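## Task

Find the round red tin sitting on a shelf in one of the storage bays and move only it onto the desk; every other object must stay on its shelf, table or counter. The robot must not tip over or finish leaning. The tin must rest on the desk by itself, not be held there by the robot, and the gripper must release it and back away before ending.

## Robot and tools

Robot: a Hello Robot Stretch 3 with one arm. It has a two-wheeled base (0.33 m long, 0.34 m wide), a lift that raises the arm along a mast, and a telescoping arm that sticks out to the robot's right side. The gripper moves forward or back only by driving the base; the base cannot slide sideways. Turning in place pivots around the point midway between the drive wheels, 0.05 m behind the front edge. With the arm pulled in and wrist folded, a spin sweeps a 0.28 m radius; an unfolded, level wrist reaches past that circle.

Frames: the base frame has its origin on the floor between the drive wheels, x ahead, y to the left, z up. hand_pose is reported in this frame, located where closed fingertips meet; with all wrist joints at zero its x axis is up, y points back along the arm toward the mast, z toward the robot's rear. The odometry frame is the base frame as it was when the scene began. Heading is positive leftward, range -3.142 to 3.142; wheel slip is counted as travel.

execute_actions: argument "actions" is a list holding one action (or empty, which just reports state and pictures). An action may contain "base", "joints", or both, plus optional "contact_limits"; all parts start at once. "base" takes exactly one key: {"translate_m": d}, a relative drive in metres from the current spot, forward positive, -1 to 1; or {"rotate_rad": d}, a relative spin in radians, counter-clockwise (left) positive, -3.2 to 3.2. "joints" is a single dictionary of absolute targets keyed by joint name: lift_m 0 to 1.1 (arm height on mast); arm_m 0 to 0.52 (extension); wrist_yaw_rad -1.345 to 4.42 (0 along the arm, positive toward the front, 3.0 folded over the base); wrist_pitch_rad -1.57 to 0.451 (0 level, negative tips fingers down); wrist_roll_rad -2.911 to 2.911 (0 means fingers side by side); gripper_m -0.089 to 0.179 (bigger is wider; real fingertip gap is about 0.007 less when nearly shut, 0.025 less when fully open, zero under 0.007); head_pan_rad -3.953 to 1.73 (0 ahead, positive left, -1.57 looks along the arm); head_tilt_rad -1.53 to 0.419 (negative looks down). "contact_limits" accepts only arm_m, an effort percent 1 to 100 at which arm motion halts with contact_stop; lower is gentler but too low halts instantly; it also caps holding force until the next action. "cameras" selects images: head_camera, nav_camera, wrist_camera or all; omitted or null gives all, [] gives none. Any bad key or out-of-range number rejects the whole call. A joint or base left out may keep driving toward an earlier target unnoticed. One action lasts at most 15 s.

wait: {"seconds": 0 to 10}; commands nothing and returns the same report. zoom_image: {"camera", "region": [x0, y0, x1, y1]} in pixels of that camera's latest full image, top-left origin, at most 504x504. finished_scene: {"scene": 1 or 2}; irreversible, it reports success and opens the next task. Replying with no tool call ends all scenes.

Result lines: base_status and joint_status tell how each motion of the last accepted action ended: done (for the base, wheels turned the commanded amount even if slipping), off_target (stopped short, may still be pushing), contact_stop, time_out, torque_fault (target dropped; joint holds where it stopped unless slack or off). on_its_own lists what was not commanded; "held at" is the target held, not the actual position. A stopped arm or lift goes slack until commanded again; a slack lift may sink under load or be pushed up by closing fingers on a surface. motor_effort gives percent of max, positive toward higher values, peak in brackets; readings have fixed biases and noise. Positive wheel effort pushes forward. lidar_m: 12 distances in metres, 30 degree sectors, first straight ahead then counter-clockwise (4th left, 7th behind, 10th right), "-" means nothing; scans a plane 0.17 m up, 0.15 to 12 m, misses glass and thin legs, and the mast/low lift can block sectors 5, 6, 9, 10. wrist_depth_mm (45 to 1000) and head_depth_mm (280 to 4000; head image is sideways) are 7x7 grids of median depths from top left. base_tilt in degrees, forward and right positive, with a fixed bias up to about 4 degrees. turned_by_wheels and turned_by_imu give rotation since the last report.

Cameras: head_camera and nav_camera move with head pan/tilt; wrist_camera rides on the gripper. Calibration gives intrinsics and base-to-camera transforms with small errors, larger for the wrist camera.

Speed: the base moves fast (0.30 m/s, 1.9 rad/s) only when stowed: lift_m under 0.30, arm_m under 0.03, wrist_yaw_rad over 2.54; otherwise 0.10 m/s and 0.63 rad/s.

Gripping: command gripper_m smaller than the object's width to grasp; to release, open to at least 0.02 above where the fingers made contact. Neither reading nor status proves a grasp. Squeezing too hard triggers a force reduction and slipping; resend a different value to squeeze again.

Avoid: folding or unfolding the wrist unless lift_m is 0.32 to 0.95, wrist_pitch_rad -0.4 and roll near 0 (once folded, lift may drop to 0.25). With yaw under -0.4 keep pitch at -0.5 or lower. Pushing the arm against something rigid above roughly 0.45 m gripper height can tip the robot, especially with high contact limits or repeated pushes. Do not drive while gripping or pressing on fixed objects; snagging furniture while driving, especially in reverse, can tip it. If leaning, reverse the last move in small steps, pull the gripper free, and lower lift_m to about 0.2. Base, wrist and head have no contact stop; wrist servos that strain for seconds shut off for 10 s. Avoid drops, slams and hard hits. Loose objects may occasionally get nudged. During thinking the robot keeps the last command, and base moves count from the last reported position.

Each tool is called after "Call:" as a command line: name --argument value for each argument, lists and objects as JSON in quotes; but a table of rows of numbers goes row by row, as --pt "numbers of a row", without its own name.

## Session

Call:
execute_actions --actions '[{"joints":{"head_tilt_rad":-0.5}}]'

Scene clock: 0.87 s.
base_odometry: x=+0.000 y=+0.000 heading=+0.000 (m, m, rad; odometry frame)
turned_by_wheels: +0.000 (rad since the last result)
turned_by_imu: +0.000 (rad since the last result)
base_tilt: forward=+0.1 right=+0.0 (deg)
lidar_m: 0.97 0.99 1.00 1.23 2.10 1.18 2.09 3.40 1.31 0.86 0.76 0.78
head_depth_mm: 715 769 828 903 994 1096 1170 / 781 846 922 1015 1127 1265 1226 / 856 933 1028 1143 1292 1412 1234 / 981 1081 1203 1342 1527 1482 1235 / 979 1063 1162 1278 1422 1485 1238 / 908 983 1062 1166 1284 1396 1240 / 845 908 980 1065 1163 1287 1250
base_status: not commanded
joint_positions: lift_m=+0.461 arm_m=-0.001 wrist_yaw_rad=+2.833 wrist_pitch_rad=-0.377 wrist_roll_rad=-0.017 gripper_m=+0.037 head_pan_rad=-0.010 head_tilt_rad=-0.493
joint_status: all done
motor_effort: left_wheel=+0(0) right_wheel=+0(0) lift_m=+41(41) arm_m=+0(0) wrist_yaw_rad=+0(0) wrist_pitch_rad=+6(6) wrist_roll_rad=+1(1) gripper_m=+1(0) head_pan_rad=+0(0) head_tilt_rad=-3(29) (%)
hand_pose: x=+0.0483 y=+0.0744 z=+0.4833 quat_wxyz=(+0.238, +0.701, +0.027, +0.672) (m; base frame)
wrist_depth_mm: - - - - 951 813 723 / - - - - - 873 766 / - - - - - 934 814 / - - - - - - 849 / 840 843 931 909 948 980 893 / 688 - 738 748 777 759 800 / 608 599 621 642 639 654 672
pictures: head_camera (sideways: a quarter turn clockwise sets it upright), nav_camera (sideways: a quarter turn counterclockwise sets it upright), wrist_camera
camera_calibration (this result's frames):
head_camera: T_world_to_cam=[[-0.518856, 0.0584551, -0.85286, 1.13608], [0.0766489, 0.996822, 0.0216912, -0.0305333], [0.851418, -0.0541162, -0.521688, 0.634403], [0, 0, 0, 1]] pos_world=[0.0516601, -0.00164185, 1.30054]
nav_camera: T_world_to_cam=[[0.509145, 0.0218595, 0.860403, -1.08462], [0.0217329, -0.999685, 0.0125377, 0.0355002], [0.860406, 0.0123156, -0.50946, 0.612847], [0, 0, 0, 1]] pos_world=[0.0241625, 0.0516508, 1.24499]
wrist_camera: T_world_to_cam=[[0.947535, -0.311176, 0.0731246, -0.0656734], [-0.107342, -0.525232, -0.844161, 0.480426], [0.30109, 0.792023, -0.531078, 0.353761], [0, 0, 0, 1]] pos_world=[0.00728392, -0.0482875, 0.598234]
Images, in order (width x height): head_camera 896x504, nav_camera 672x504, wrist_camera 644x364.

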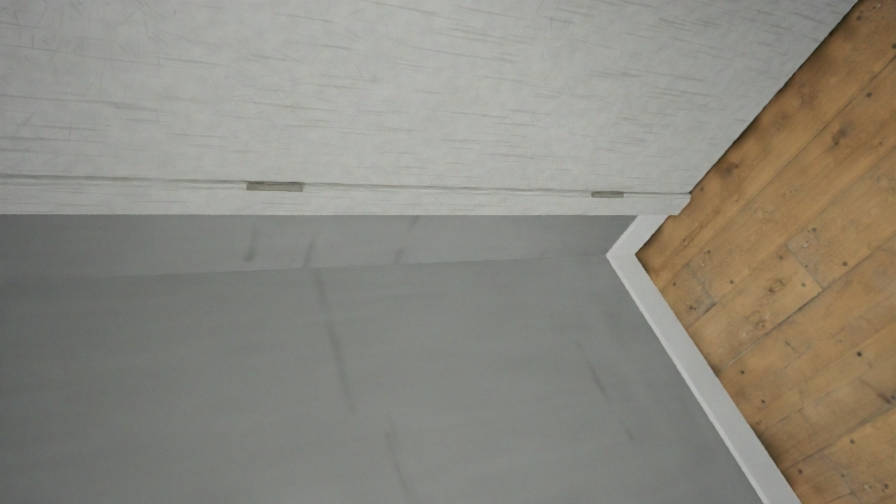

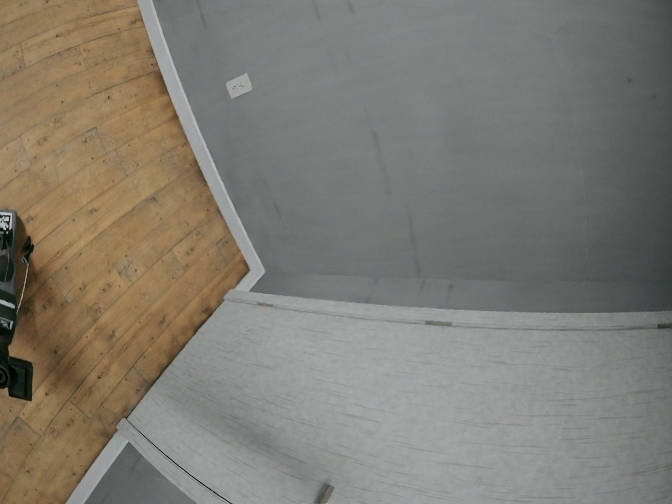

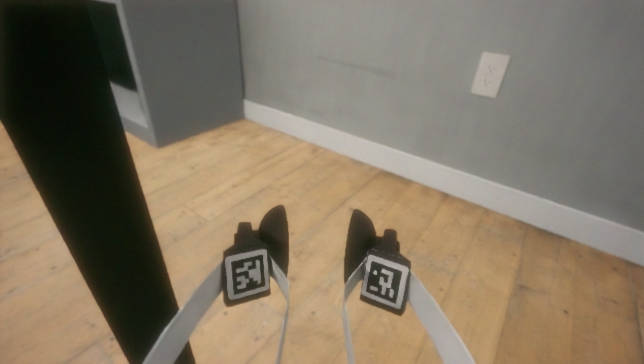

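Call:
execute_actions --actions '[{"joints":{"head_pan_rad":2.0e0}}]' --cameras '[]'

Call:
execute_actions --actions '[{"joints":{"head_pan_rad":1.7,"head_tilt_rad":-0.4}}]' --cameras '["nav_camera"]'

Call:
execute_actions --actions '[{"joints":{"head_pan_rad":-3.3}}]' --cameras '["nav_camera","head_camera"]'

action 0: "joints": head_pan_rad = 2.0 is out of range -3.953 to 1.73

Scene clock: 7.63 s.
base_odometry: x=+0.000 y=+0.000 heading=+0.000 (m, m, rad; odometry frame)
turned_by_wheels: +0.000 (rad since the last result)
turned_by_imu: +0.001 (rad since the last result)
base_tilt: forward=+0.0 right=+0.0 (deg)
lidar_m: 0.97 1.00 1.01 1.23 2.10 1.18 2.09 3.40 1.30 0.86 0.76 0.78
head_depth_mm: 1032 1094 1166 1248 1340 1435 1284 / 1151 1228 1321 1426 1547 1549 1287 / 1166 1256 1377 1517 1678 1596 1293 / 1089 1172 1269 1386 1538 1594 1303 / 1024 1103 1217 1356 1818 1587 1303 / 1672 1866 1959 2071 2054 1648 1340 / 1644 1788 2049 2655 - - -
base_status: not commanded
joint_positions: lift_m=+0.461 arm_m=-0.001 wrist_yaw_rad=+2.833 wrist_pitch_rad=-0.377 wrist_roll_rad=-0.017 gripper_m=+0.037 head_pan_rad=+1.693 head_tilt_rad=-0.409
joint_status: all done
motor_effort: left_wheel=+0(0) right_wheel=+0(0) lift_m=+41(41) arm_m=+0(0) wrist_yaw_rad=+0(1) wrist_pitch_rad=+6(6) wrist_roll_rad=+1(1) gripper_m=+0(1) head_pan_rad=+4(51) head_tilt_rad=+5(16) (%)
hand_pose: x=+0.0483 y=+0.0744 z=+0.4833 quat_wxyz=(+0.238, +0.701, +0.027, +0.672) (m; base frame)
wrist_depth_mm: - - - - 953 835 733 / - - - - - 867 767 / - - - - - 952 797 / - - - - - 989 842 / 834 852 896 910 966 947 886 / 711 - 712 725 771 773 790 / 596 597 622 629 637 663 655
pictures: nav_camera (sideways: a quarter turn counterclockwise sets it upright)
camera_calibration (this result's frames):
nav_camera: T_world_to_cam=[[-0.0798027, 0.427745, 0.90037, -1.13316], [0.98821, 0.152344, 0.0152134, 0.0261196], [-0.130658, 0.890969, -0.434859, 0.521823], [0, 0, 0, 1]] pos_world=[-0.0480606, 0.0157968, 1.24679]
Images, in order (width x height): nav_camera 672x504.

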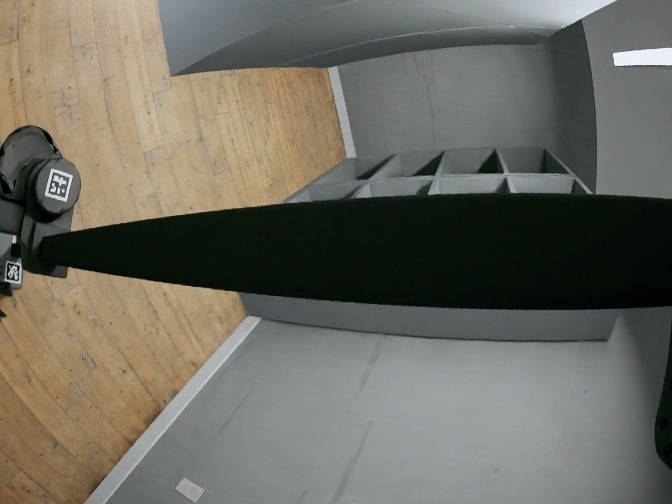

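Scene clock: 10.30 s.
base_odometry: x=+0.000 y=+0.000 heading=+0.000 (m, m, rad; odometry frame)
turned_by_wheels: +0.000 (rad since the last result)
turned_by_imu: +0.000 (rad since the last result)
base_tilt: forward=+0.0 right=+0.0 (deg)
lidar_m: 0.98 1.00 1.01 1.23 2.09 1.18 2.08 3.40 1.30 0.86 0.76 0.78
head_depth_mm: 962 1030 1108 1206 1339 1488 1285 / 1040 1113 1205 1307 1430 1526 1294 / 1122 1216 1318 1445 1600 1593 1293 / 2225 2381 2574 2654 2071 1593 1307 / 1989 2128 2272 2450 2072 1606 1303 / 1810 1907 2049 2230 2095 1614 1309 / 1697 1866 2109 2542 2116 1623 1320
base_status: not commanded
joint_positions: lift_m=+0.461 arm_m=-0.001 wrist_yaw_rad=+2.833 wrist_pitch_rad=-0.377 wrist_roll_rad=-0.017 gripper_m=+0.037 head_pan_rad=-3.293 head_tilt_rad=-0.409
joint_status: all done
motor_effort: left_wheel=+0(0) right_wheel=+0(0) lift_m=+41(41) arm_m=+0(1) wrist_yaw_rad=+1(1) wrist_pitch_rad=+6(6) wrist_roll_rad=+1(1) gripper_m=+0(0) head_pan_rad=-5(51) head_tilt_rad=+4(4) (%)
hand_pose: x=+0.0483 y=+0.0744 z=+0.4833 quat_wxyz=(+0.238, +0.701, +0.027, +0.672) (m; base frame)
wrist_depth_mm: - - - - 976 833 728 / - - - - - 872 775 / - - - - - 937 833 / - - - - - - 872 / 837 889 900 912 947 944 886 / 711 - 722 742 774 773 775 / 616 599 620 634 645 655 685
pictures: head_camera (sideways: a quarter turn clockwise sets it upright), nav_camera (sideways: a quarter turn counterclockwise sets it upright)
camera_calibration (this result's frames):
head_camera: T_world_to_cam=[[0.432358, -0.119514, -0.893747, 1.1836], [-0.213672, -0.976526, 0.0272178, -0.0359601], [-0.87602, 0.179201, -0.447746, 0.548729], [0, 0, 0, 1]] pos_world=[-0.0387259, 0.00800844, 1.30451]
nav_camera: T_world_to_cam=[[-0.433415, 0.0385407, 0.90037, -1.131], [0.119876, 0.992672, 0.0152134, 0.0314165], [-0.893186, 0.114526, -0.434859, 0.526474], [0, 0, 0, 1]] pos_world=[-0.0237211, -0.0478917, 1.24679]
Images, in order (width x height): head_camera 896x504, nav_camera 672x504.

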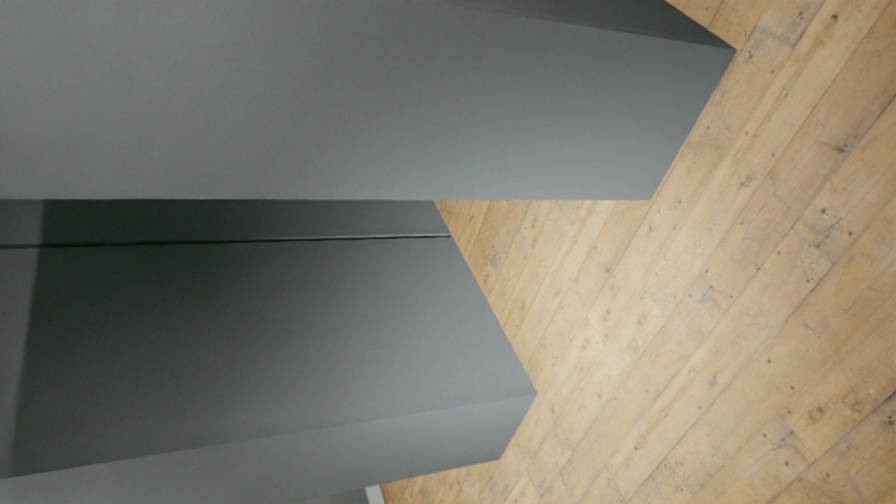

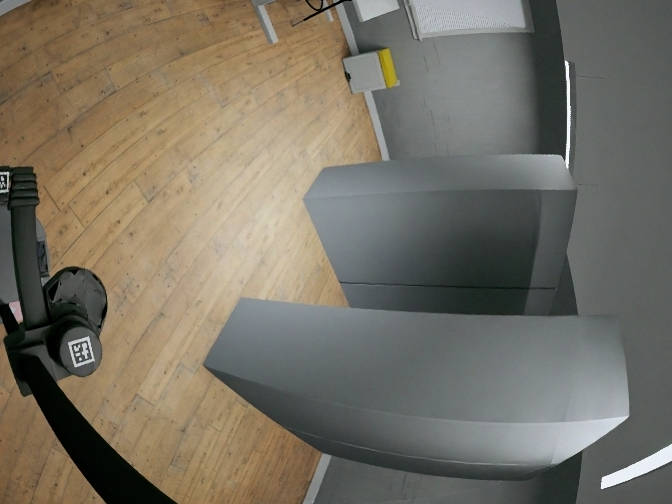

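Call:
execute_actions --actions '[{"base":{"rotate_rad":-2.55},"joints":{"lift_m":0.27,"head_pan_rad":0,"head_tilt_rad":-0.5}}]' --cameras '["nav_camera"]'

Call:
execute_actions --actions '[{"base":{"translate_m":1.0},"joints":{"head_pan_rad":-1.2,"head_tilt_rad":-0.3}}]' --cameras '["nav_camera"]'

Scene clock: 21.87 s.
base_odometry: x=+0.000 y=+0.000 heading=-2.550 (m, m, rad; odometry frame)
turned_by_wheels: -2.550 (rad since the last result)
turned_by_imu: -2.502 (rad since the last result)
base_tilt: forward=+0.0 right=+0.0 (deg)
lidar_m: 2.17 1.19 0.83 0.76 0.79 1.04 1.00 1.02 1.24 1.92 1.18 2.09
head_depth_mm: 3216 3560 3481 2356 1837 1466 1226 / 3195 3475 3702 2489 1840 1480 1229 / 3147 3458 3253 2467 1863 1480 1228 / 3079 3386 3552 2509 1882 1489 1235 / 3069 3297 3331 2522 1873 1492 1240 / 3018 3248 2270 2369 1889 1496 1240 / 2974 2983 2568 2471 1879 1496 1246
base_status: done
joint_positions: lift_m=+0.270 arm_m=-0.001 wrist_yaw_rad=+2.833 wrist_pitch_rad=-0.378 wrist_roll_rad=-0.017 gripper_m=+0.037 head_pan_rad=-0.007 head_tilt_rad=-0.494
joint_status: all done
motor_effort: left_wheel=+5(18) right_wheel=-3(9) lift_m=+36(38) arm_m=+0(1) wrist_yaw_rad=+0(0) wrist_pitch_rad=+6(6) wrist_roll_rad=+1(1) gripper_m=+0(0) head_pan_rad=+4(51) head_tilt_rad=-3(12) (%)
hand_pose: x=+0.0483 y=+0.0743 z=+0.2919 quat_wxyz=(+0.238, +0.701, +0.027, +0.672) (m; base frame)
wrist_depth_mm: - 655 738 806 886 - - / - 724 799 888 - - - / - 798 868 946 - - - / - 736 753 779 805 801 897 / 566 586 613 605 633 636 660 / 476 - - 507 512 525 532 / - - - 428 431 446 455
pictures: nav_camera (sideways: a quarter turn counterclockwise sets it upright)
camera_calibration (this result's frames):
nav_camera: T_world_to_cam=[[0.509796, 0.0236086, 0.859971, -1.08407], [0.0251879, -0.999604, 0.0125104, 0.0355146], [0.859927, 0.0152831, -0.510189, 0.613798], [0, 0, 0, 1]] pos_world=[0.0239361, 0.0517131, 1.24497]
Images, in order (width x height): nav_camera 672x504.

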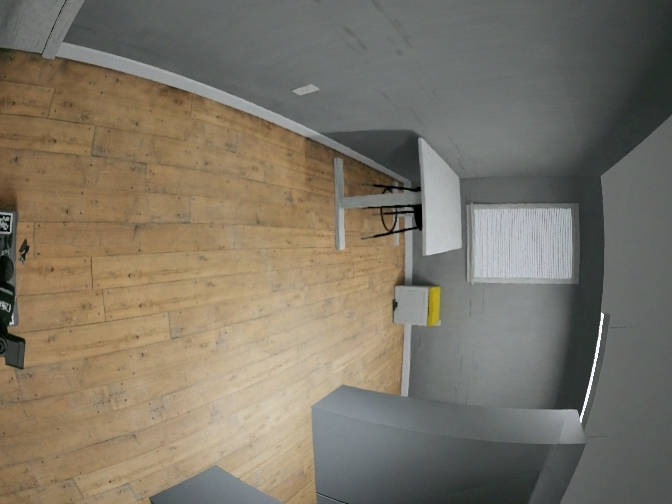

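Scene clock: 26.80 s.
base_odometry: x=-0.830 y=-0.558 heading=-2.550 (m, m, rad; odometry frame)
turned_by_wheels: +0.000 (rad since the last result)
turned_by_imu: +0.007 (rad since the last result)
base_tilt: forward=+0.1 right=+0.0 (deg)
lidar_m: 1.58 1.20 0.89 0.84 0.86 1.14 1.99 1.86 1.11 1.07 1.31 1.43
head_depth_mm: 2345 2467 2617 2795 2125 1732 1374 / 2408 2572 2743 2920 2378 1753 1393 / 2466 2640 2808 3023 2376 1753 1397 / 2453 2333 2437 2560 2324 1762 1408 / 1687 1729 1794 1857 1920 1773 1410 / 1347 1378 1415 1444 1498 1538 1416 / 1118 1144 1202 1280 1385 1538 1421
base_status: done
joint_positions: lift_m=+0.270 arm_m=-0.001 wrist_yaw_rad=+2.833 wrist_pitch_rad=-0.378 wrist_roll_rad=-0.017 gripper_m=+0.037 head_pan_rad=-1.193 head_tilt_rad=-0.310
joint_status: all done
motor_effort: left_wheel=+3(17) right_wheel=-3(5) lift_m=+36(37) arm_m=-1(0) wrist_yaw_rad=+1(1) wrist_pitch_rad=+6(6) wrist_roll_rad=+1(1) gripper_m=+1(1) head_pan_rad=-4(50) head_tilt_rad=+5(23) (%)
hand_pose: x=+0.0483 y=+0.0743 z=+0.2919 quat_wxyz=(+0.238, +0.701, +0.027, +0.672) (m; base frame)
wrist_depth_mm: - 754 758 874 965 - - / - 806 872 937 - - - / - 851 896 967 - - - / - 726 723 773 808 843 863 / 569 575 602 607 637 641 656 / 470 - - 502 526 515 534 / - - - 430 436 440 452
pictures: nav_camera (sideways: a quarter turn counterclockwise sets it upright)
camera_calibration (this result's frames):
nav_camera: T_world_to_cam=[[0.151892, -0.308958, 0.938868, -1.18481], [-0.918055, -0.396034, 0.0181999, 0.0338577], [0.366201, -0.864698, -0.343795, 0.400287], [0, 0, 0, 1]] pos_world=[0.0644616, -0.00652233, 1.24938]
Images, in order (width x height): nav_camera 672x504.

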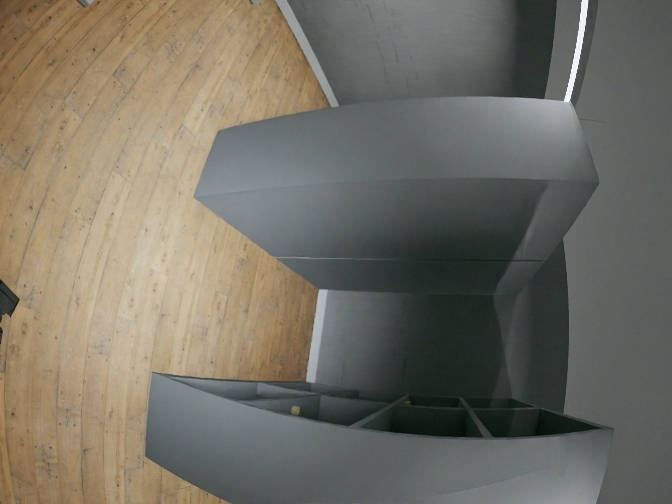

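Call:
execute_actions --actions '[{"base":{"translate_m":0.35},"joints":{"head_pan_rad":-1.9,"head_tilt_rad":-0.45}}]' --cameras '["nav_camera","head_camera"]'

Scene clock: 37.87 s.
base_odometry: x=-1.120 y=-0.753 heading=-2.550 (m, m, rad; odometry frame)
turned_by_wheels: +0.000 (rad since the last result)
turned_by_imu: +0.003 (rad since the last result)
base_tilt: forward=+0.0 right=+0.0 (deg)
lidar_m: 1.24 0.88 0.90 0.86 0.88 1.17 2.34 2.15 1.16 1.95 1.12 2.11
head_depth_mm: 1059 1164 1315 2309 1876 1530 1256 / 1010 1109 1222 1363 1544 1541 1263 / 964 1050 1157 1283 1440 1539 1266 / 1382 1833 1979 1719 1857 1551 1271 / 1629 1775 1961 2233 1992 1557 1273 / 2329 2554 2751 2787 1996 1564 1282 / 2319 2491 2699 2817 2012 1574 1277
base_status: done
joint_positions: lift_m=+0.270 arm_m=-0.001 wrist_yaw_rad=+2.833 wrist_pitch_rad=-0.378 wrist_roll_rad=-0.017 gripper_m=+0.037 head_pan_rad=-1.893 head_tilt_rad=-0.445
joint_status: all done
motor_effort: left_wheel=+3(16) right_wheel=-2(7) lift_m=+37(37) arm_m=+0(1) wrist_yaw_rad=-1(1) wrist_pitch_rad=+6(6) wrist_roll_rad=+1(1) gripper_m=+0(0) head_pan_rad=-4(43) head_tilt_rad=-2(16) (%)
hand_pose: x=+0.0483 y=+0.0743 z=+0.2919 quat_wxyz=(+0.238, +0.701, +0.027, +0.672) (m; base frame)
wrist_depth_mm: - 746 796 914 971 - 661 / - 821 882 986 - - 747 / - 866 917 - - - 850 / - 722 754 769 783 822 791 / 572 580 611 608 638 638 644 / 471 - - 499 519 518 532 / - - - 430 440 445 451
pictures: head_camera (sideways: a quarter turn clockwise sets it upright), nav_camera (sideways: a quarter turn counterclockwise sets it upright)
camera_calibration (this result's frames):
head_camera: T_world_to_cam=[[0.201357, 0.435829, -0.877216, 1.16345], [0.925657, -0.377542, 0.0249014, -0.0398931], [-0.320334, -0.817016, -0.479449, 0.586593], [0, 0, 0, 1]] pos_world=[-0.00943643, -0.0428712, 1.30283]
nav_camera: T_world_to_cam=[[-0.121821, -0.450876, 0.884235, -1.11186], [-0.957984, 0.286475, 0.0140937, 0.0394499], [-0.259666, -0.845366, -0.46683, 0.564211], [0, 0, 0, 1]] pos_world=[0.0488512, -0.0356457, 1.24598]
Images, in order (width x height): head_camera 896x504, nav_camera 672x504.

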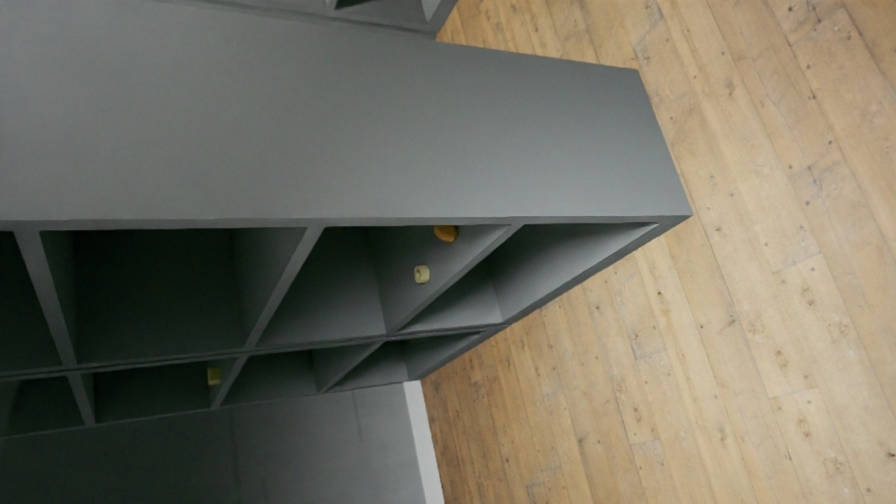

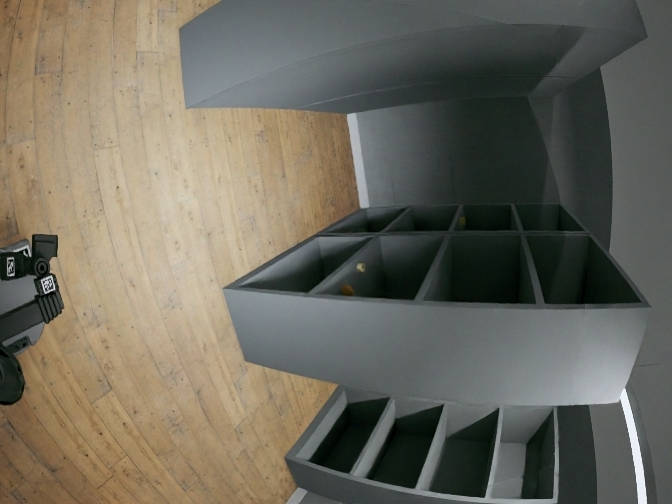

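Call:
execute_actions --actions '[{"base":{"rotate_rad":-1.62},"joints":{"head_pan_rad":-0.6,"head_tilt_rad":-0.5}}]' --cameras '["nav_camera"]'

Call:
execute_actions --actions '[{"base":{"translate_m":1.0},"joints":{"head_pan_rad":-1.3,"head_tilt_rad":-0.7}}]' --cameras '["nav_camera","head_camera"]'

Scene clock: 49.07 s.
base_odometry: x=-1.120 y=-0.753 heading=+2.114 (m, m, rad; odometry frame)
turned_by_wheels: -1.620 (rad since the last result)
turned_by_imu: -1.588 (rad since the last result)
base_tilt: forward=+0.0 right=-0.1 (deg)
lidar_m: 1.99 1.12 2.14 1.24 1.35 0.92 0.86 0.87 1.13 2.35 2.15 1.16
head_depth_mm: 2146 1973 2165 2303 1840 1467 1225 / 2357 2507 2683 2437 1841 1476 1227 / 2350 2568 2834 2478 1849 1478 1234 / 1160 1266 1409 1559 1713 1488 1235 / 1051 1137 1245 1373 1527 1499 1235 / 973 1046 1136 1271 1654 1502 1243 / 920 1401 1901 1790 1846 1502 1247
base_status: done
joint_positions: lift_m=+0.270 arm_m=-0.001 wrist_yaw_rad=+2.833 wrist_pitch_rad=-0.378 wrist_roll_rad=-0.017 gripper_m=+0.037 head_pan_rad=-0.607 head_tilt_rad=-0.494
joint_status: all done
motor_effort: left_wheel=+4(17) right_wheel=-3(9) lift_m=+36(37) arm_m=-1(1) wrist_yaw_rad=+1(1) wrist_pitch_rad=+6(6) wrist_roll_rad=+1(1) gripper_m=+0(1) head_pan_rad=+4(49) head_tilt_rad=-3(7) (%)
hand_pose: x=+0.0483 y=+0.0743 z=+0.2919 quat_wxyz=(+0.238, +0.701, +0.027, +0.672) (m; base frame)
wrist_depth_mm: - - - - - - 868 / - - - - - - 890 / - 974 982 - - - 943 / - 736 751 788 782 802 843 / 559 595 596 602 640 643 663 / 475 - - 503 521 523 543 / - - - 428 431 441 454
pictures: nav_camera (sideways: a quarter turn counterclockwise sets it upright)
camera_calibration (this result's frames):
nav_camera: T_world_to_cam=[[0.43392, -0.268334, 0.860064, -1.08372], [-0.543741, -0.83916, 0.0125163, 0.0389774], [0.718373, -0.473083, -0.510032, 0.614458], [0, 0, 0, 1]] pos_world=[0.050033, 0.032598, 1.24498]
Images, in order (width x height): nav_camera 672x504.

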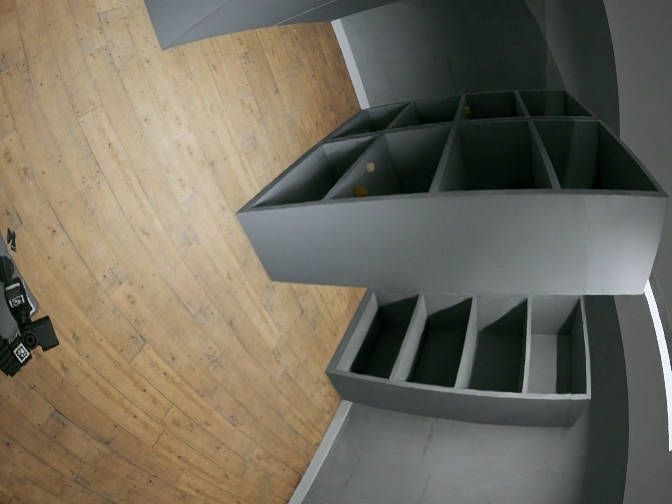

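Scene clock: 54.00 s.
base_odometry: x=-1.637 y=+0.103 heading=+2.114 (m, m, rad; odometry frame)
turned_by_wheels: +0.000 (rad since the last result)
turned_by_imu: +0.008 (rad since the last result)
base_tilt: forward=+0.1 right=+0.0 (deg)
lidar_m: 1.91 0.77 0.53 0.50 2.13 1.65 1.85 1.89 2.41 0.42 0.42 1.01
head_depth_mm: 1833 2070 2265 1886 1546 1303 1126 / 1841 2095 2317 1897 1545 1308 1133 / 555 779 1945 1794 1509 1309 1136 / 324 373 433 504 661 831 1113 / 728 785 581 1028 919 1159 1117 / 740 797 584 1034 921 1185 1119 / 752 812 588 1064 924 1186 1140
base_status: done
joint_positions: lift_m=+0.270 arm_m=-0.001 wrist_yaw_rad=+2.833 wrist_pitch_rad=-0.378 wrist_roll_rad=-0.017 gripper_m=+0.037 head_pan_rad=-1.293 head_tilt_rad=-0.691
joint_status: all done
motor_effort: left_wheel=+4(18) right_wheel=-3(7) lift_m=+37(36) arm_m=-1(1) wrist_yaw_rad=+0(1) wrist_pitch_rad=+6(6) wrist_roll_rad=+1(1) gripper_m=+1(1) head_pan_rad=-4(44) head_tilt_rad=-4(19) (%)
hand_pose: x=+0.0483 y=+0.0742 z=+0.2919 quat_wxyz=(+0.238, +0.701, +0.027, +0.672) (m; base frame)
wrist_depth_mm: - - 501 536 585 686 768 / - - 549 594 667 757 910 / - 966 613 645 747 869 - / - 741 668 696 763 823 862 / 553 598 593 600 637 642 654 / 467 - - 502 515 524 538 / - - - 436 432 443 446
pictures: head_camera (sideways: a quarter turn clockwise sets it upright), nav_camera (sideways: a quarter turn counterclockwise sets it upright)
camera_calibration (this result's frames):
head_camera: T_world_to_cam=[[-0.134581, 0.665531, -0.734136, 0.978965], [0.978321, 0.20693, 0.00824807, -0.0185282], [0.157404, -0.717111, -0.678952, 0.843222], [0, 0, 0, 1]] pos_world=[0.0171497, -0.0430141, 1.29135]
nav_camera: T_world_to_cam=[[0.209287, -0.63502, 0.743605, -0.930531], [-0.95179, -0.306693, 0.00597251, 0.0499882], [0.224266, -0.709006, -0.668592, 0.823748], [0, 0, 0, 1]] pos_world=[0.0575877, 0.00846778, 1.2424]
Images, in order (width x height): head_camera 896x504, nav_camera 672x504.

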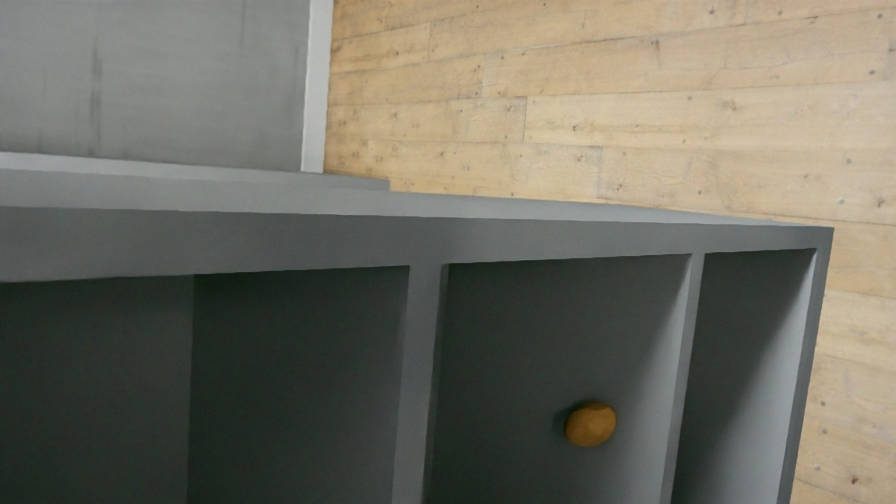

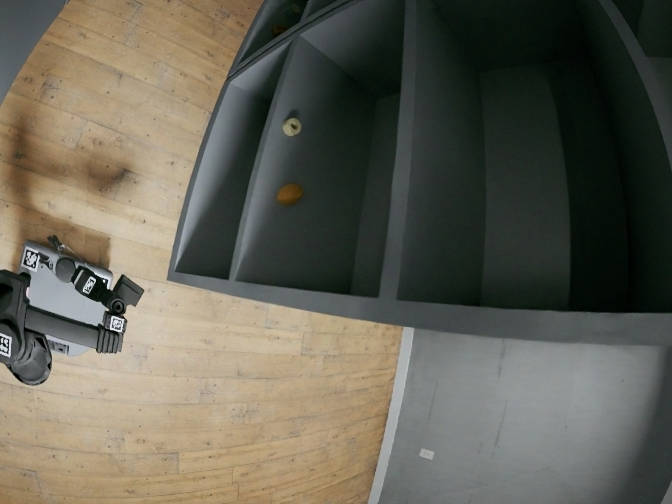

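Call:
execute_actions --actions '[{"base":{"translate_m":0.55},"joints":{"head_pan_rad":-1.57,"head_tilt_rad":-0.6}}]' --cameras '["nav_camera"]'

Scene clock: 64.43 s.
base_odometry: x=-1.921 y=+0.574 heading=+2.114 (m, m, rad; odometry frame)
turned_by_wheels: +0.000 (rad since the last result)
turned_by_imu: +0.005 (rad since the last result)
base_tilt: forward=+0.1 right=+0.0 (deg)
lidar_m: 1.36 0.84 0.58 0.54 0.55 0.71 2.40 0.60 0.61 0.83 0.58 0.53
head_depth_mm: 693 776 679 495 971 803 1072 / 681 765 682 497 948 785 1074 / 676 755 684 500 952 809 1055 / 667 746 690 501 930 814 1037 / 659 738 694 504 932 815 1039 / 652 728 699 507 933 815 741 / 643 718 704 510 912 819 743
base_status: done
joint_positions: lift_m=+0.270 arm_m=-0.001 wrist_yaw_rad=+2.833 wrist_pitch_rad=-0.378 wrist_roll_rad=-0.017 gripper_m=+0.037 head_pan_rad=-1.563 head_tilt_rad=-0.606
joint_status: all done
motor_effort: left_wheel=+3(16) right_wheel=-2(6) lift_m=+37(36) arm_m=-1(1) wrist_yaw_rad=+0(0) wrist_pitch_rad=+6(6) wrist_roll_rad=+1(1) gripper_m=+1(1) head_pan_rad=-5(26) head_tilt_rad=+3(13) (%)
hand_pose: x=+0.0483 y=+0.0742 z=+0.2918 quat_wxyz=(+0.238, +0.701, +0.027, +0.672) (m; base frame)
wrist_depth_mm: - 475 529 578 656 742 827 / - 520 563 640 715 828 979 / - 570 638 686 804 918 - / - 625 677 727 785 830 837 / 554 587 605 608 639 636 652 / 471 - - 505 518 528 532 / - - - 431 435 444 457
pictures: nav_camera (sideways: a quarter turn counterclockwise sets it upright)
camera_calibration (this result's frames):
nav_camera: T_world_to_cam=[[0.0319165, -0.602325, 0.797613, -0.999846], [-0.99911, -0.0412411, 0.00883579, 0.0465483], [0.0275724, -0.797185, -0.603105, 0.739761], [0, 0, 0, 1]] pos_world=[0.0580215, -0.0105856, 1.24323]
Images, in order (width x height): nav_camera 672x504.

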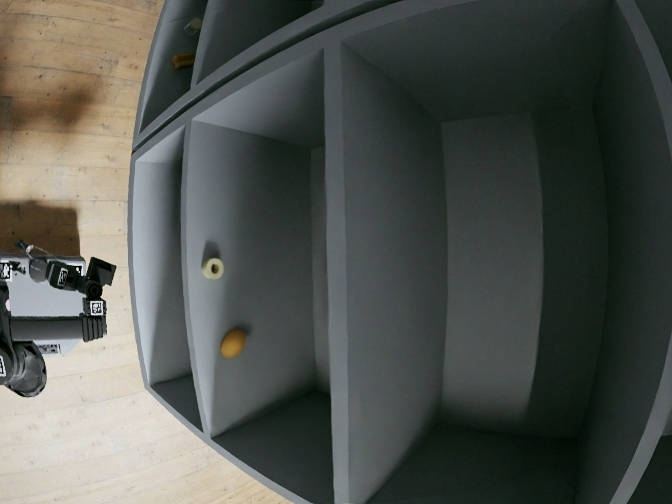

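Call:
execute_actions --actions '[{"base":{"translate_m":0.75},"joints":{"head_pan_rad":-1.57,"head_tilt_rad":-1.0}}]' --cameras '["nav_camera","wrist_camera"]'

Scene clock: 79.07 s.
base_odometry: x=-2.309 y=+1.216 heading=+2.114 (m, m, rad; odometry frame)
turned_by_wheels: +0.000 (rad since the last result)
turned_by_imu: +0.006 (rad since the last result)
base_tilt: forward=+0.0 right=+0.0 (deg)
lidar_m: 0.62 0.63 0.64 0.60 0.61 0.80 3.14 0.48 0.42 0.77 0.78 0.65
head_depth_mm: 528 444 423 683 927 1185 1092 / 533 444 414 846 960 1183 - / 533 444 405 861 1179 1213 - / 533 443 406 866 1181 1184 - / 534 445 405 863 804 1166 1076 / 533 446 398 863 806 1166 1074 / 534 445 398 865 794 1170 1076
base_status: done
joint_positions: lift_m=+0.270 arm_m=-0.001 wrist_yaw_rad=+2.833 wrist_pitch_rad=-0.378 wrist_roll_rad=-0.017 gripper_m=+0.037 head_pan_rad=-1.563 head_tilt_rad=-0.987
joint_status: all done
motor_effort: left_wheel=+2(16) right_wheel=-2(7) lift_m=+37(36) arm_m=+0(1) wrist_yaw_rad=+0(1) wrist_pitch_rad=+6(6) wrist_roll_rad=+1(1) gripper_m=+1(0) head_pan_rad=-4(4) head_tilt_rad=-6(29) (%)
hand_pose: x=+0.0483 y=+0.0742 z=+0.2918 quat_wxyz=(+0.238, +0.701, +0.027, +0.672) (m; base frame)
wrist_depth_mm: - 533 569 634 692 651 501 / - 559 622 699 778 677 512 / - 625 683 777 863 696 527 / - 684 713 778 792 696 536 / 556 593 594 611 635 639 549 / 475 - - 506 520 526 521 / - - - 435 433 439 450
pictures: nav_camera (sideways: a quarter turn counterclockwise sets it upright), wrist_camera
camera_calibration (this result's frames):
nav_camera: T_world_to_cam=[[0.0334749, -0.855776, 0.516262, -0.633239], [-0.999125, -0.0416214, -0.00420915, 0.0635327], [0.0250897, -0.51567, -0.85642, 1.0692], [0, 0, 0, 1]] pos_world=[0.0578488, 0.0120869, 1.24287]
wrist_camera: T_world_to_cam=[[0.947556, -0.31111, 0.0731334, -0.0516927], [-0.107583, -0.525988, -0.84366, 0.318608], [0.300939, 0.791547, -0.531874, 0.25246], [0, 0, 0, 1]] pos_world=[0.00728335, -0.0483324, 0.406854]
Images, in order (width x height): nav_camera 672x504, wrist_camera 644x364.

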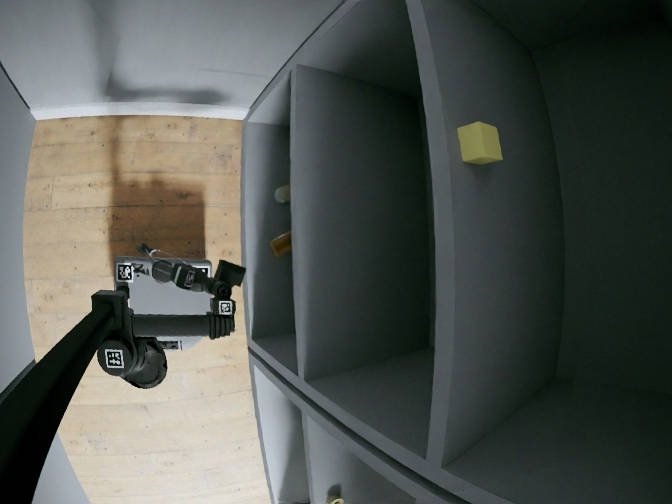

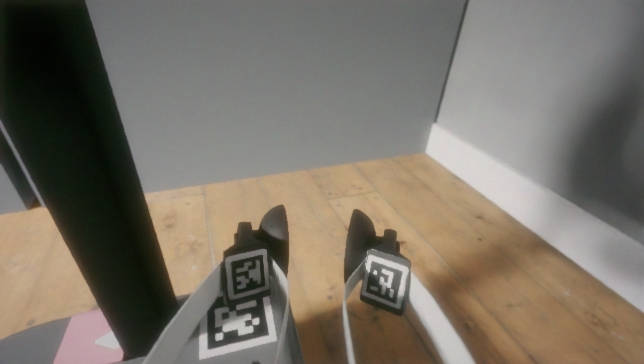

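Call:
execute_actions --actions '[{"base":{"translate_m":-1.0},"joints":{"head_pan_rad":-1.9,"head_tilt_rad":-0.8}}]' --cameras '["nav_camera"]'

Call:
execute_actions --actions '[{"base":{"translate_m":-1.0}}]' --cameras '["nav_camera"]'

Scene clock: 90.87 s.
base_odometry: x=-1.792 y=+0.360 heading=+2.114 (m, m, rad; odometry frame)
turned_by_wheels: +0.000 (rad since the last result)
turned_by_imu: -0.005 (rad since the last result)
base_tilt: forward=+0.0 right=+0.0 (deg)
lidar_m: 1.61 0.81 0.56 0.52 0.53 1.91 2.16 2.19 0.45 0.64 0.86 0.74
head_depth_mm: 2491 2661 2055 1684 1431 1244 1097 / 2352 2572 2071 1701 1440 1237 1105 / 365 430 539 1574 1411 1244 1138 / 412 480 497 712 843 1178 1140 / 523 580 482 965 845 1173 1118 / 692 625 483 980 849 1137 1082 / 687 627 483 957 851 781 1066
base_status: done
joint_positions: lift_m=+0.270 arm_m=-0.001 wrist_yaw_rad=+2.833 wrist_pitch_rad=-0.378 wrist_roll_rad=-0.017 gripper_m=+0.037 head_pan_rad=-1.893 head_tilt_rad=-0.804
joint_status: all done
motor_effort: left_wheel=+3(11) right_wheel=-2(9) lift_m=+36(37) arm_m=-1(1) wrist_yaw_rad=-1(0) wrist_pitch_rad=+6(6) wrist_roll_rad=+1(1) gripper_m=+0(0) head_pan_rad=-4(31) head_tilt_rad=+2(18) (%)
hand_pose: x=+0.0483 y=+0.0742 z=+0.2918 quat_wxyz=(+0.238, +0.701, +0.027, +0.672) (m; base frame)
wrist_depth_mm: - 459 509 560 631 721 810 / - 506 548 615 675 792 929 / - 533 604 667 758 922 - / - 603 653 712 783 805 846 / 567 583 613 601 635 646 658 / 471 - - 490 519 519 533 / - - - 433 439 447 456
pictures: nav_camera (sideways: a quarter turn counterclockwise sets it upright)
camera_calibration (this result's frames):
nav_camera: T_world_to_cam=[[-0.210879, -0.717327, 0.664057, -0.824302], [-0.958865, 0.283853, 0.00212519, 0.0550407], [-0.190019, -0.636293, -0.747679, 0.929134], [0, 0, 0, 1]] pos_world=[0.0555021, -0.0157161, 1.24196]
Images, in order (width x height): nav_camera 672x504.

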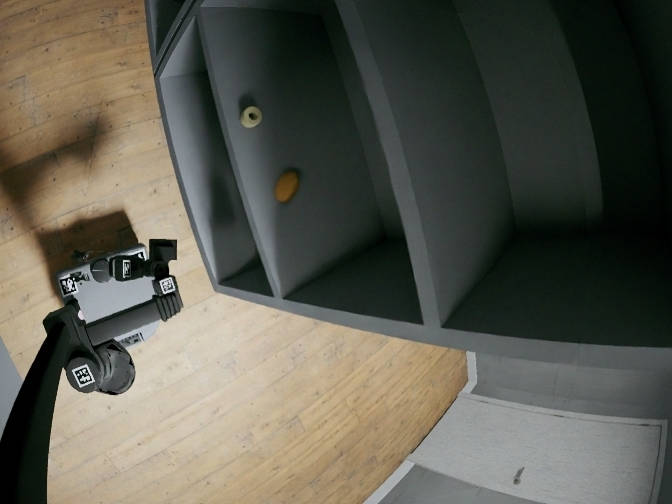

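Scene clock: 95.80 s.
base_odometry: x=-1.275 y=-0.496 heading=+2.114 (m, m, rad; odometry frame)
turned_by_wheels: +0.000 (rad since the last result)
turned_by_imu: -0.006 (rad since the last result)
base_tilt: forward=+0.0 right=+0.0 (deg)
lidar_m: 1.69 0.87 0.98 2.06 1.07 1.07 1.16 1.18 1.51 2.32 1.16 0.88
head_depth_mm: 1381 1534 1699 1688 1435 1243 1095 / 1583 1757 1942 1686 1428 1241 1110 / 1855 2096 2084 1693 1434 1246 1136 / 2186 2460 2085 1702 1438 1247 1140 / 2100 2362 2074 1701 1440 1252 1125 / 2013 2311 2097 1706 1443 1253 1100 / 1912 2179 2104 1713 1449 1250 1103
base_status: done
joint_positions: lift_m=+0.270 arm_m=-0.001 wrist_yaw_rad=+2.833 wrist_pitch_rad=-0.378 wrist_roll_rad=-0.017 gripper_m=+0.037 head_pan_rad=-1.893 head_tilt_rad=-0.803
joint_status: not commanded
motor_effort: left_wheel=+4(10) right_wheel=-3(9) lift_m=+37(36) arm_m=-1(0) wrist_yaw_rad=+0(0) wrist_pitch_rad=+6(6) wrist_roll_rad=+1(1) gripper_m=+0(1) head_pan_rad=-4(5) head_tilt_rad=+2(2) (%)
hand_pose: x=+0.0483 y=+0.0742 z=+0.2918 quat_wxyz=(+0.238, +0.701, +0.027, +0.672) (m; base frame)
wrist_depth_mm: - - - - - 790 703 / - - - - - 824 802 / - 958 - - - 860 941 / - 723 763 749 796 825 857 / 557 590 605 610 640 635 643 / 473 - - 507 518 522 536 / - - - 430 439 442 454
pictures: nav_camera (sideways: a quarter turn counterclockwise sets it upright)
camera_calibration (this result's frames):
nav_camera: T_world_to_cam=[[-0.210939, -0.717287, 0.664081, -0.824333], [-0.958839, 0.283942, 0.00212631, 0.0550391], [-0.190086, -0.636298, -0.747657, 0.929106], [0, 0, 0, 1]] pos_world=[0.0555, -0.0157226, 1.24196]
Images, in order (width x height): nav_camera 672x504.

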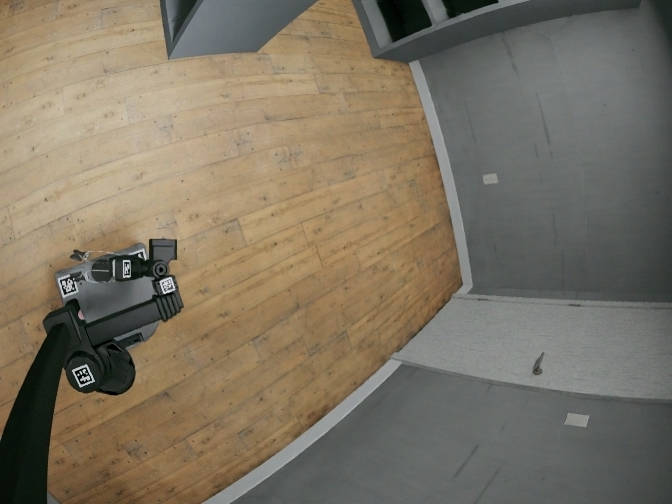

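Call:
execute_actions --actions '[{"base":{"rotate_rad":-1.6},"joints":{"head_pan_rad":0.9,"head_tilt_rad":-0.6}}]' --cameras '[]'

Call:
execute_actions --actions '[{"base":{"translate_m":1.0}}]' --cameras '["nav_camera"]'

Scene clock: 105.13 s.
base_odometry: x=-1.275 y=-0.496 heading=+0.514 (m, m, rad; odometry frame)
turned_by_wheels: -1.600 (rad since the last result)
turned_by_imu: -1.568 (rad since the last result)
base_tilt: forward=+0.1 right=+0.0 (deg)
lidar_m: 2.32 1.99 0.89 1.69 0.87 0.96 2.05 1.10 1.07 1.16 1.17 1.49
head_depth_mm: 1953 2154 2082 2100 1657 1369 1160 / 2155 2340 2549 2096 1668 1364 1167 / 2171 2378 2568 2110 1670 1374 1172 / 897 997 1131 1293 1513 1369 1167 / 810 892 991 1114 1277 1383 1176 / 736 803 897 1071 1544 1382 1182 / 703 966 1667 1395 1635 1386 1178
base_status: done
joint_positions: lift_m=+0.270 arm_m=-0.001 wrist_yaw_rad=+2.833 wrist_pitch_rad=-0.378 wrist_roll_rad=-0.017 gripper_m=+0.037 head_pan_rad=+0.893 head_tilt_rad=-0.606
joint_status: all done
motor_effort: left_wheel=+4(17) right_wheel=-3(9) lift_m=+37(37) arm_m=-1(1) wrist_yaw_rad=+0(1) wrist_pitch_rad=+6(6) wrist_roll_rad=+1(1) gripper_m=+0(0) head_pan_rad=+4(50) head_tilt_rad=+3(18) (%)
hand_pose: x=+0.0483 y=+0.0742 z=+0.2918 quat_wxyz=(+0.238, +0.701, +0.027, +0.672) (m; base frame)
wrist_depth_mm: - - - - 890 - - / - - - - 991 - - / - 991 997 - - - - / - 741 746 749 792 839 854 / 560 580 610 614 632 642 657 / 480 - - 498 509 527 530 / - - - 431 430 444 451
pictures: none
No camera images: the call's "cameras" was empty. Leave "cameras" out to get every camera's image.

Scene clock: 110.07 s.
base_odometry: x=-0.404 y=-0.004 heading=+0.514 (m, m, rad; odometry frame)
turned_by_wheels: +0.000 (rad since the last result)
turned_by_imu: +0.007 (rad since the last result)
base_tilt: forward=+0.0 right=+0.0 (deg)
lidar_m: 1.32 1.34 1.21 0.85 0.86 1.67 3.06 1.68 1.13 1.05 1.05 1.34
head_depth_mm: 1157 1273 1399 1560 1644 1361 1164 / 1236 1377 1532 1728 1662 1363 1162 / 1144 1291 1482 1738 1656 1369 1165 / 1022 1142 1302 1510 1617 1376 1172 / 1611 1499 1718 2008 1682 1376 1172 / 1712 1860 1897 2044 1682 1383 1181 / 1580 1714 1899 2088 1686 1393 1183
base_status: done
joint_positions: lift_m=+0.270 arm_m=-0.001 wrist_yaw_rad=+2.833 wrist_pitch_rad=-0.378 wrist_roll_rad=-0.017 gripper_m=+0.037 head_pan_rad=+0.893 head_tilt_rad=-0.605
joint_status: not commanded
motor_effort: left_wheel=+4(17) right_wheel=-3(6) lift_m=+37(36) arm_m=-1(1) wrist_yaw_rad=-1(0) wrist_pitch_rad=+6(6) wrist_roll_rad=+1(1) gripper_m=+0(0) head_pan_rad=+4(4) head_tilt_rad=+3(3) (%)
hand_pose: x=+0.0483 y=+0.0742 z=+0.2918 quat_wxyz=(+0.238, +0.701, +0.027, +0.672) (m; base frame)
wrist_depth_mm: - 723 - - - - - / - 796 - - - - - / - 862 977 - - - - / - 742 750 780 819 833 841 / 563 579 598 619 630 649 658 / 477 - - 498 519 522 539 / - - - 431 434 448 449
pictures: nav_camera (sideways: a quarter turn counterclockwise sets it upright)
camera_calibration (this result's frames):
nav_camera: T_world_to_cam=[[0.356354, 0.485854, 0.798096, -1.00246], [0.799326, -0.600832, 0.00886257, 0.035543], [0.483828, 0.634781, -0.602465, 0.736145], [0, 0, 0, 1]] pos_world=[-0.0273486, 0.0411111, 1.24324]
Images, in order (width x height): nav_camera 672x504.

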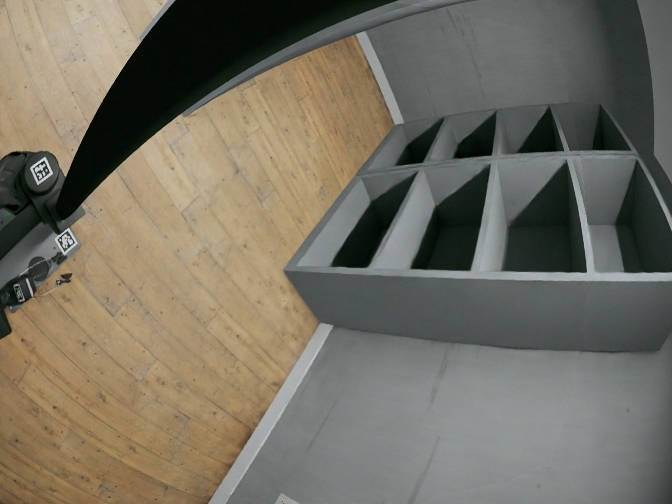

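Call:
execute_actions --actions '[{"base":{"rotate_rad":1.6},"joints":{"head_pan_rad":-0.9,"head_tilt_rad":-0.6}}]' --cameras '["nav_camera"]'

Call:
execute_actions --actions '[{"base":{"translate_m":1.0},"joints":{"head_pan_rad":-1.2,"head_tilt_rad":-0.7}}]' --cameras '["nav_camera"]'

Scene clock: 119.77 s.
base_odometry: x=-0.404 y=-0.004 heading=+2.114 (m, m, rad; odometry frame)
turned_by_wheels: +1.600 (rad since the last result)
turned_by_imu: +1.571 (rad since the last result)
base_tilt: forward=+0.0 right=+0.0 (deg)
lidar_m: 0.85 0.87 1.67 2.28 1.63 1.12 1.05 1.05 1.36 1.32 1.32 1.21
head_depth_mm: 1083 1187 1326 1488 1610 1357 1165 / 1140 1262 1406 1604 1650 1360 1168 / 1209 1342 1517 1730 1666 1372 1166 / 1260 1399 1584 1816 1669 1377 1169 / 1139 1240 1373 1531 1622 1380 1175 / 1004 1105 1295 1805 1685 1381 1178 / 1552 1553 1757 2027 1696 1392 1185
base_status: done
joint_positions: lift_m=+0.270 arm_m=-0.001 wrist_yaw_rad=+2.833 wrist_pitch_rad=-0.378 wrist_roll_rad=-0.017 gripper_m=+0.037 head_pan_rad=-0.893 head_tilt_rad=-0.605
joint_status: all done
motor_effort: left_wheel=-4(13) right_wheel=+3(12) lift_m=+37(37) arm_m=-1(1) wrist_yaw_rad=+0(0) wrist_pitch_rad=+6(6) wrist_roll_rad=+1(1) gripper_m=+0(1) head_pan_rad=-3(50) head_tilt_rad=+3(1) (%)
hand_pose: x=+0.0483 y=+0.0742 z=+0.2918 quat_wxyz=(+0.238, +0.701, +0.027, +0.672) (m; base frame)
wrist_depth_mm: - - - - - - 712 / - - - - - - 703 / - 969 - - - - 734 / - 738 746 759 792 816 750 / 571 583 609 603 643 641 665 / 475 - - 503 525 529 534 / - - - 430 430 443 456
pictures: nav_camera (sideways: a quarter turn counterclockwise sets it upright)
camera_calibration (this result's frames):
nav_camera: T_world_to_cam=[[0.39868, -0.451745, 0.798111, -1.00273], [-0.757459, -0.652823, 0.00886336, 0.0450384], [0.517021, -0.608069, -0.602446, 0.735918], [0, 0, 0, 1]] pos_world=[0.0533989, 0.0239118, 1.24324]
Images, in order (width x height): nav_camera 672x504.

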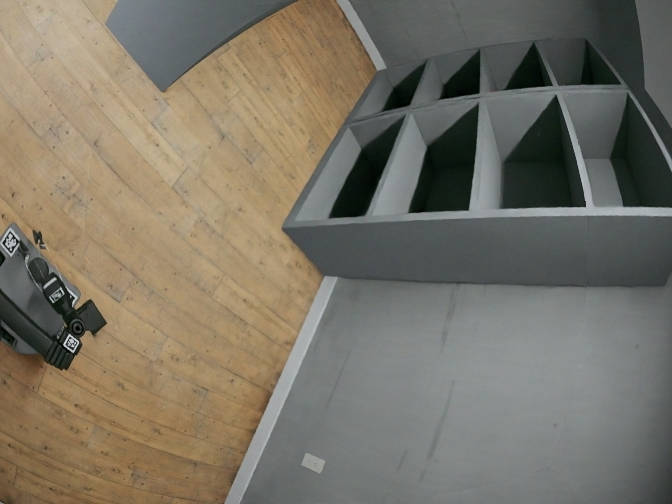

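Scene clock: 125.67 s.
base_odometry: x=-0.922 y=+0.851 heading=+2.115 (m, m, rad; odometry frame)
turned_by_wheels: +0.001 (rad since the last result)
turned_by_imu: +0.670 (rad since the last result)
base_tilt: forward=+0.0 right=+0.0 (deg)
lidar_m: 0.15 - 3.14 2.36 1.95 1.90 1.68 1.30 0.80 1.18 1.24 0.34
head_depth_mm: 1102 974 1417 1181 1446 1299 1124 / 1023 1171 1345 1624 1500 1305 1123 / 1000 1141 1298 1557 1539 1307 1131 / 1411 1914 1662 1838 1546 1312 1132 / 1632 1885 2132 1902 1557 1311 1134 / 1604 1828 2091 1903 1557 1320 1133 / 1568 1736 1942 1902 1555 1319 1130
base_status: translate_m off_target (by the wheels' count: +0.9997 of +1.0000)
joint_positions: lift_m=+0.270 arm_m=-0.001 wrist_yaw_rad=+2.834 wrist_pitch_rad=-0.380 wrist_roll_rad=-0.017 gripper_m=+0.037 head_pan_rad=-1.196 head_tilt_rad=-0.695
joint_status: all done
on_its_own: left_wheel is at rest, and its effort (+93) is outside its rest range (-18 to +18); right_wheel is at rest, and its effort (+19) is outside its rest range (-18 to +18)
motor_effort: left_wheel=+93(100) right_wheel=+19(77) lift_m=+41(42) arm_m=+0(1) wrist_yaw_rad=-1(4) wrist_pitch_rad=+7(8) wrist_roll_rad=+1(1) gripper_m=-1(0) head_pan_rad=-1(31) head_tilt_rad=-2(14) (%)
hand_pose: x=+0.0482 y=+0.0741 z=+0.2914 quat_wxyz=(+0.238, +0.701, +0.028, +0.672) (m; base frame)
wrist_depth_mm: - - - 139 125 117 109 / - - - 151 136 126 116 / - 949 - 163 147 135 125 / - 737 753 180 160 146 135 / 561 586 593 201 176 160 146 / 469 - - 228 191 176 160 / - - - 256 229 196 176
pictures: nav_camera (sideways: a quarter turn counterclockwise sets it upright)
camera_calibration (this result's frames):
nav_camera: T_world_to_cam=[[0.270724, -0.614767, 0.740791, -0.927237], [-0.917747, -0.397122, 0.00582956, 0.0499667], [0.2906, -0.681437, -0.671711, 0.8274], [0, 0, 0, 1]] pos_world=[0.056439, 0.0136291, 1.24237]
Images, in order (width x height): nav_camera 672x504.

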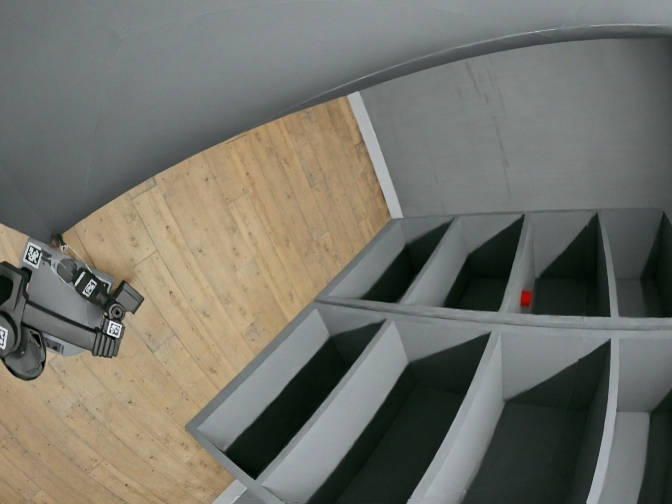

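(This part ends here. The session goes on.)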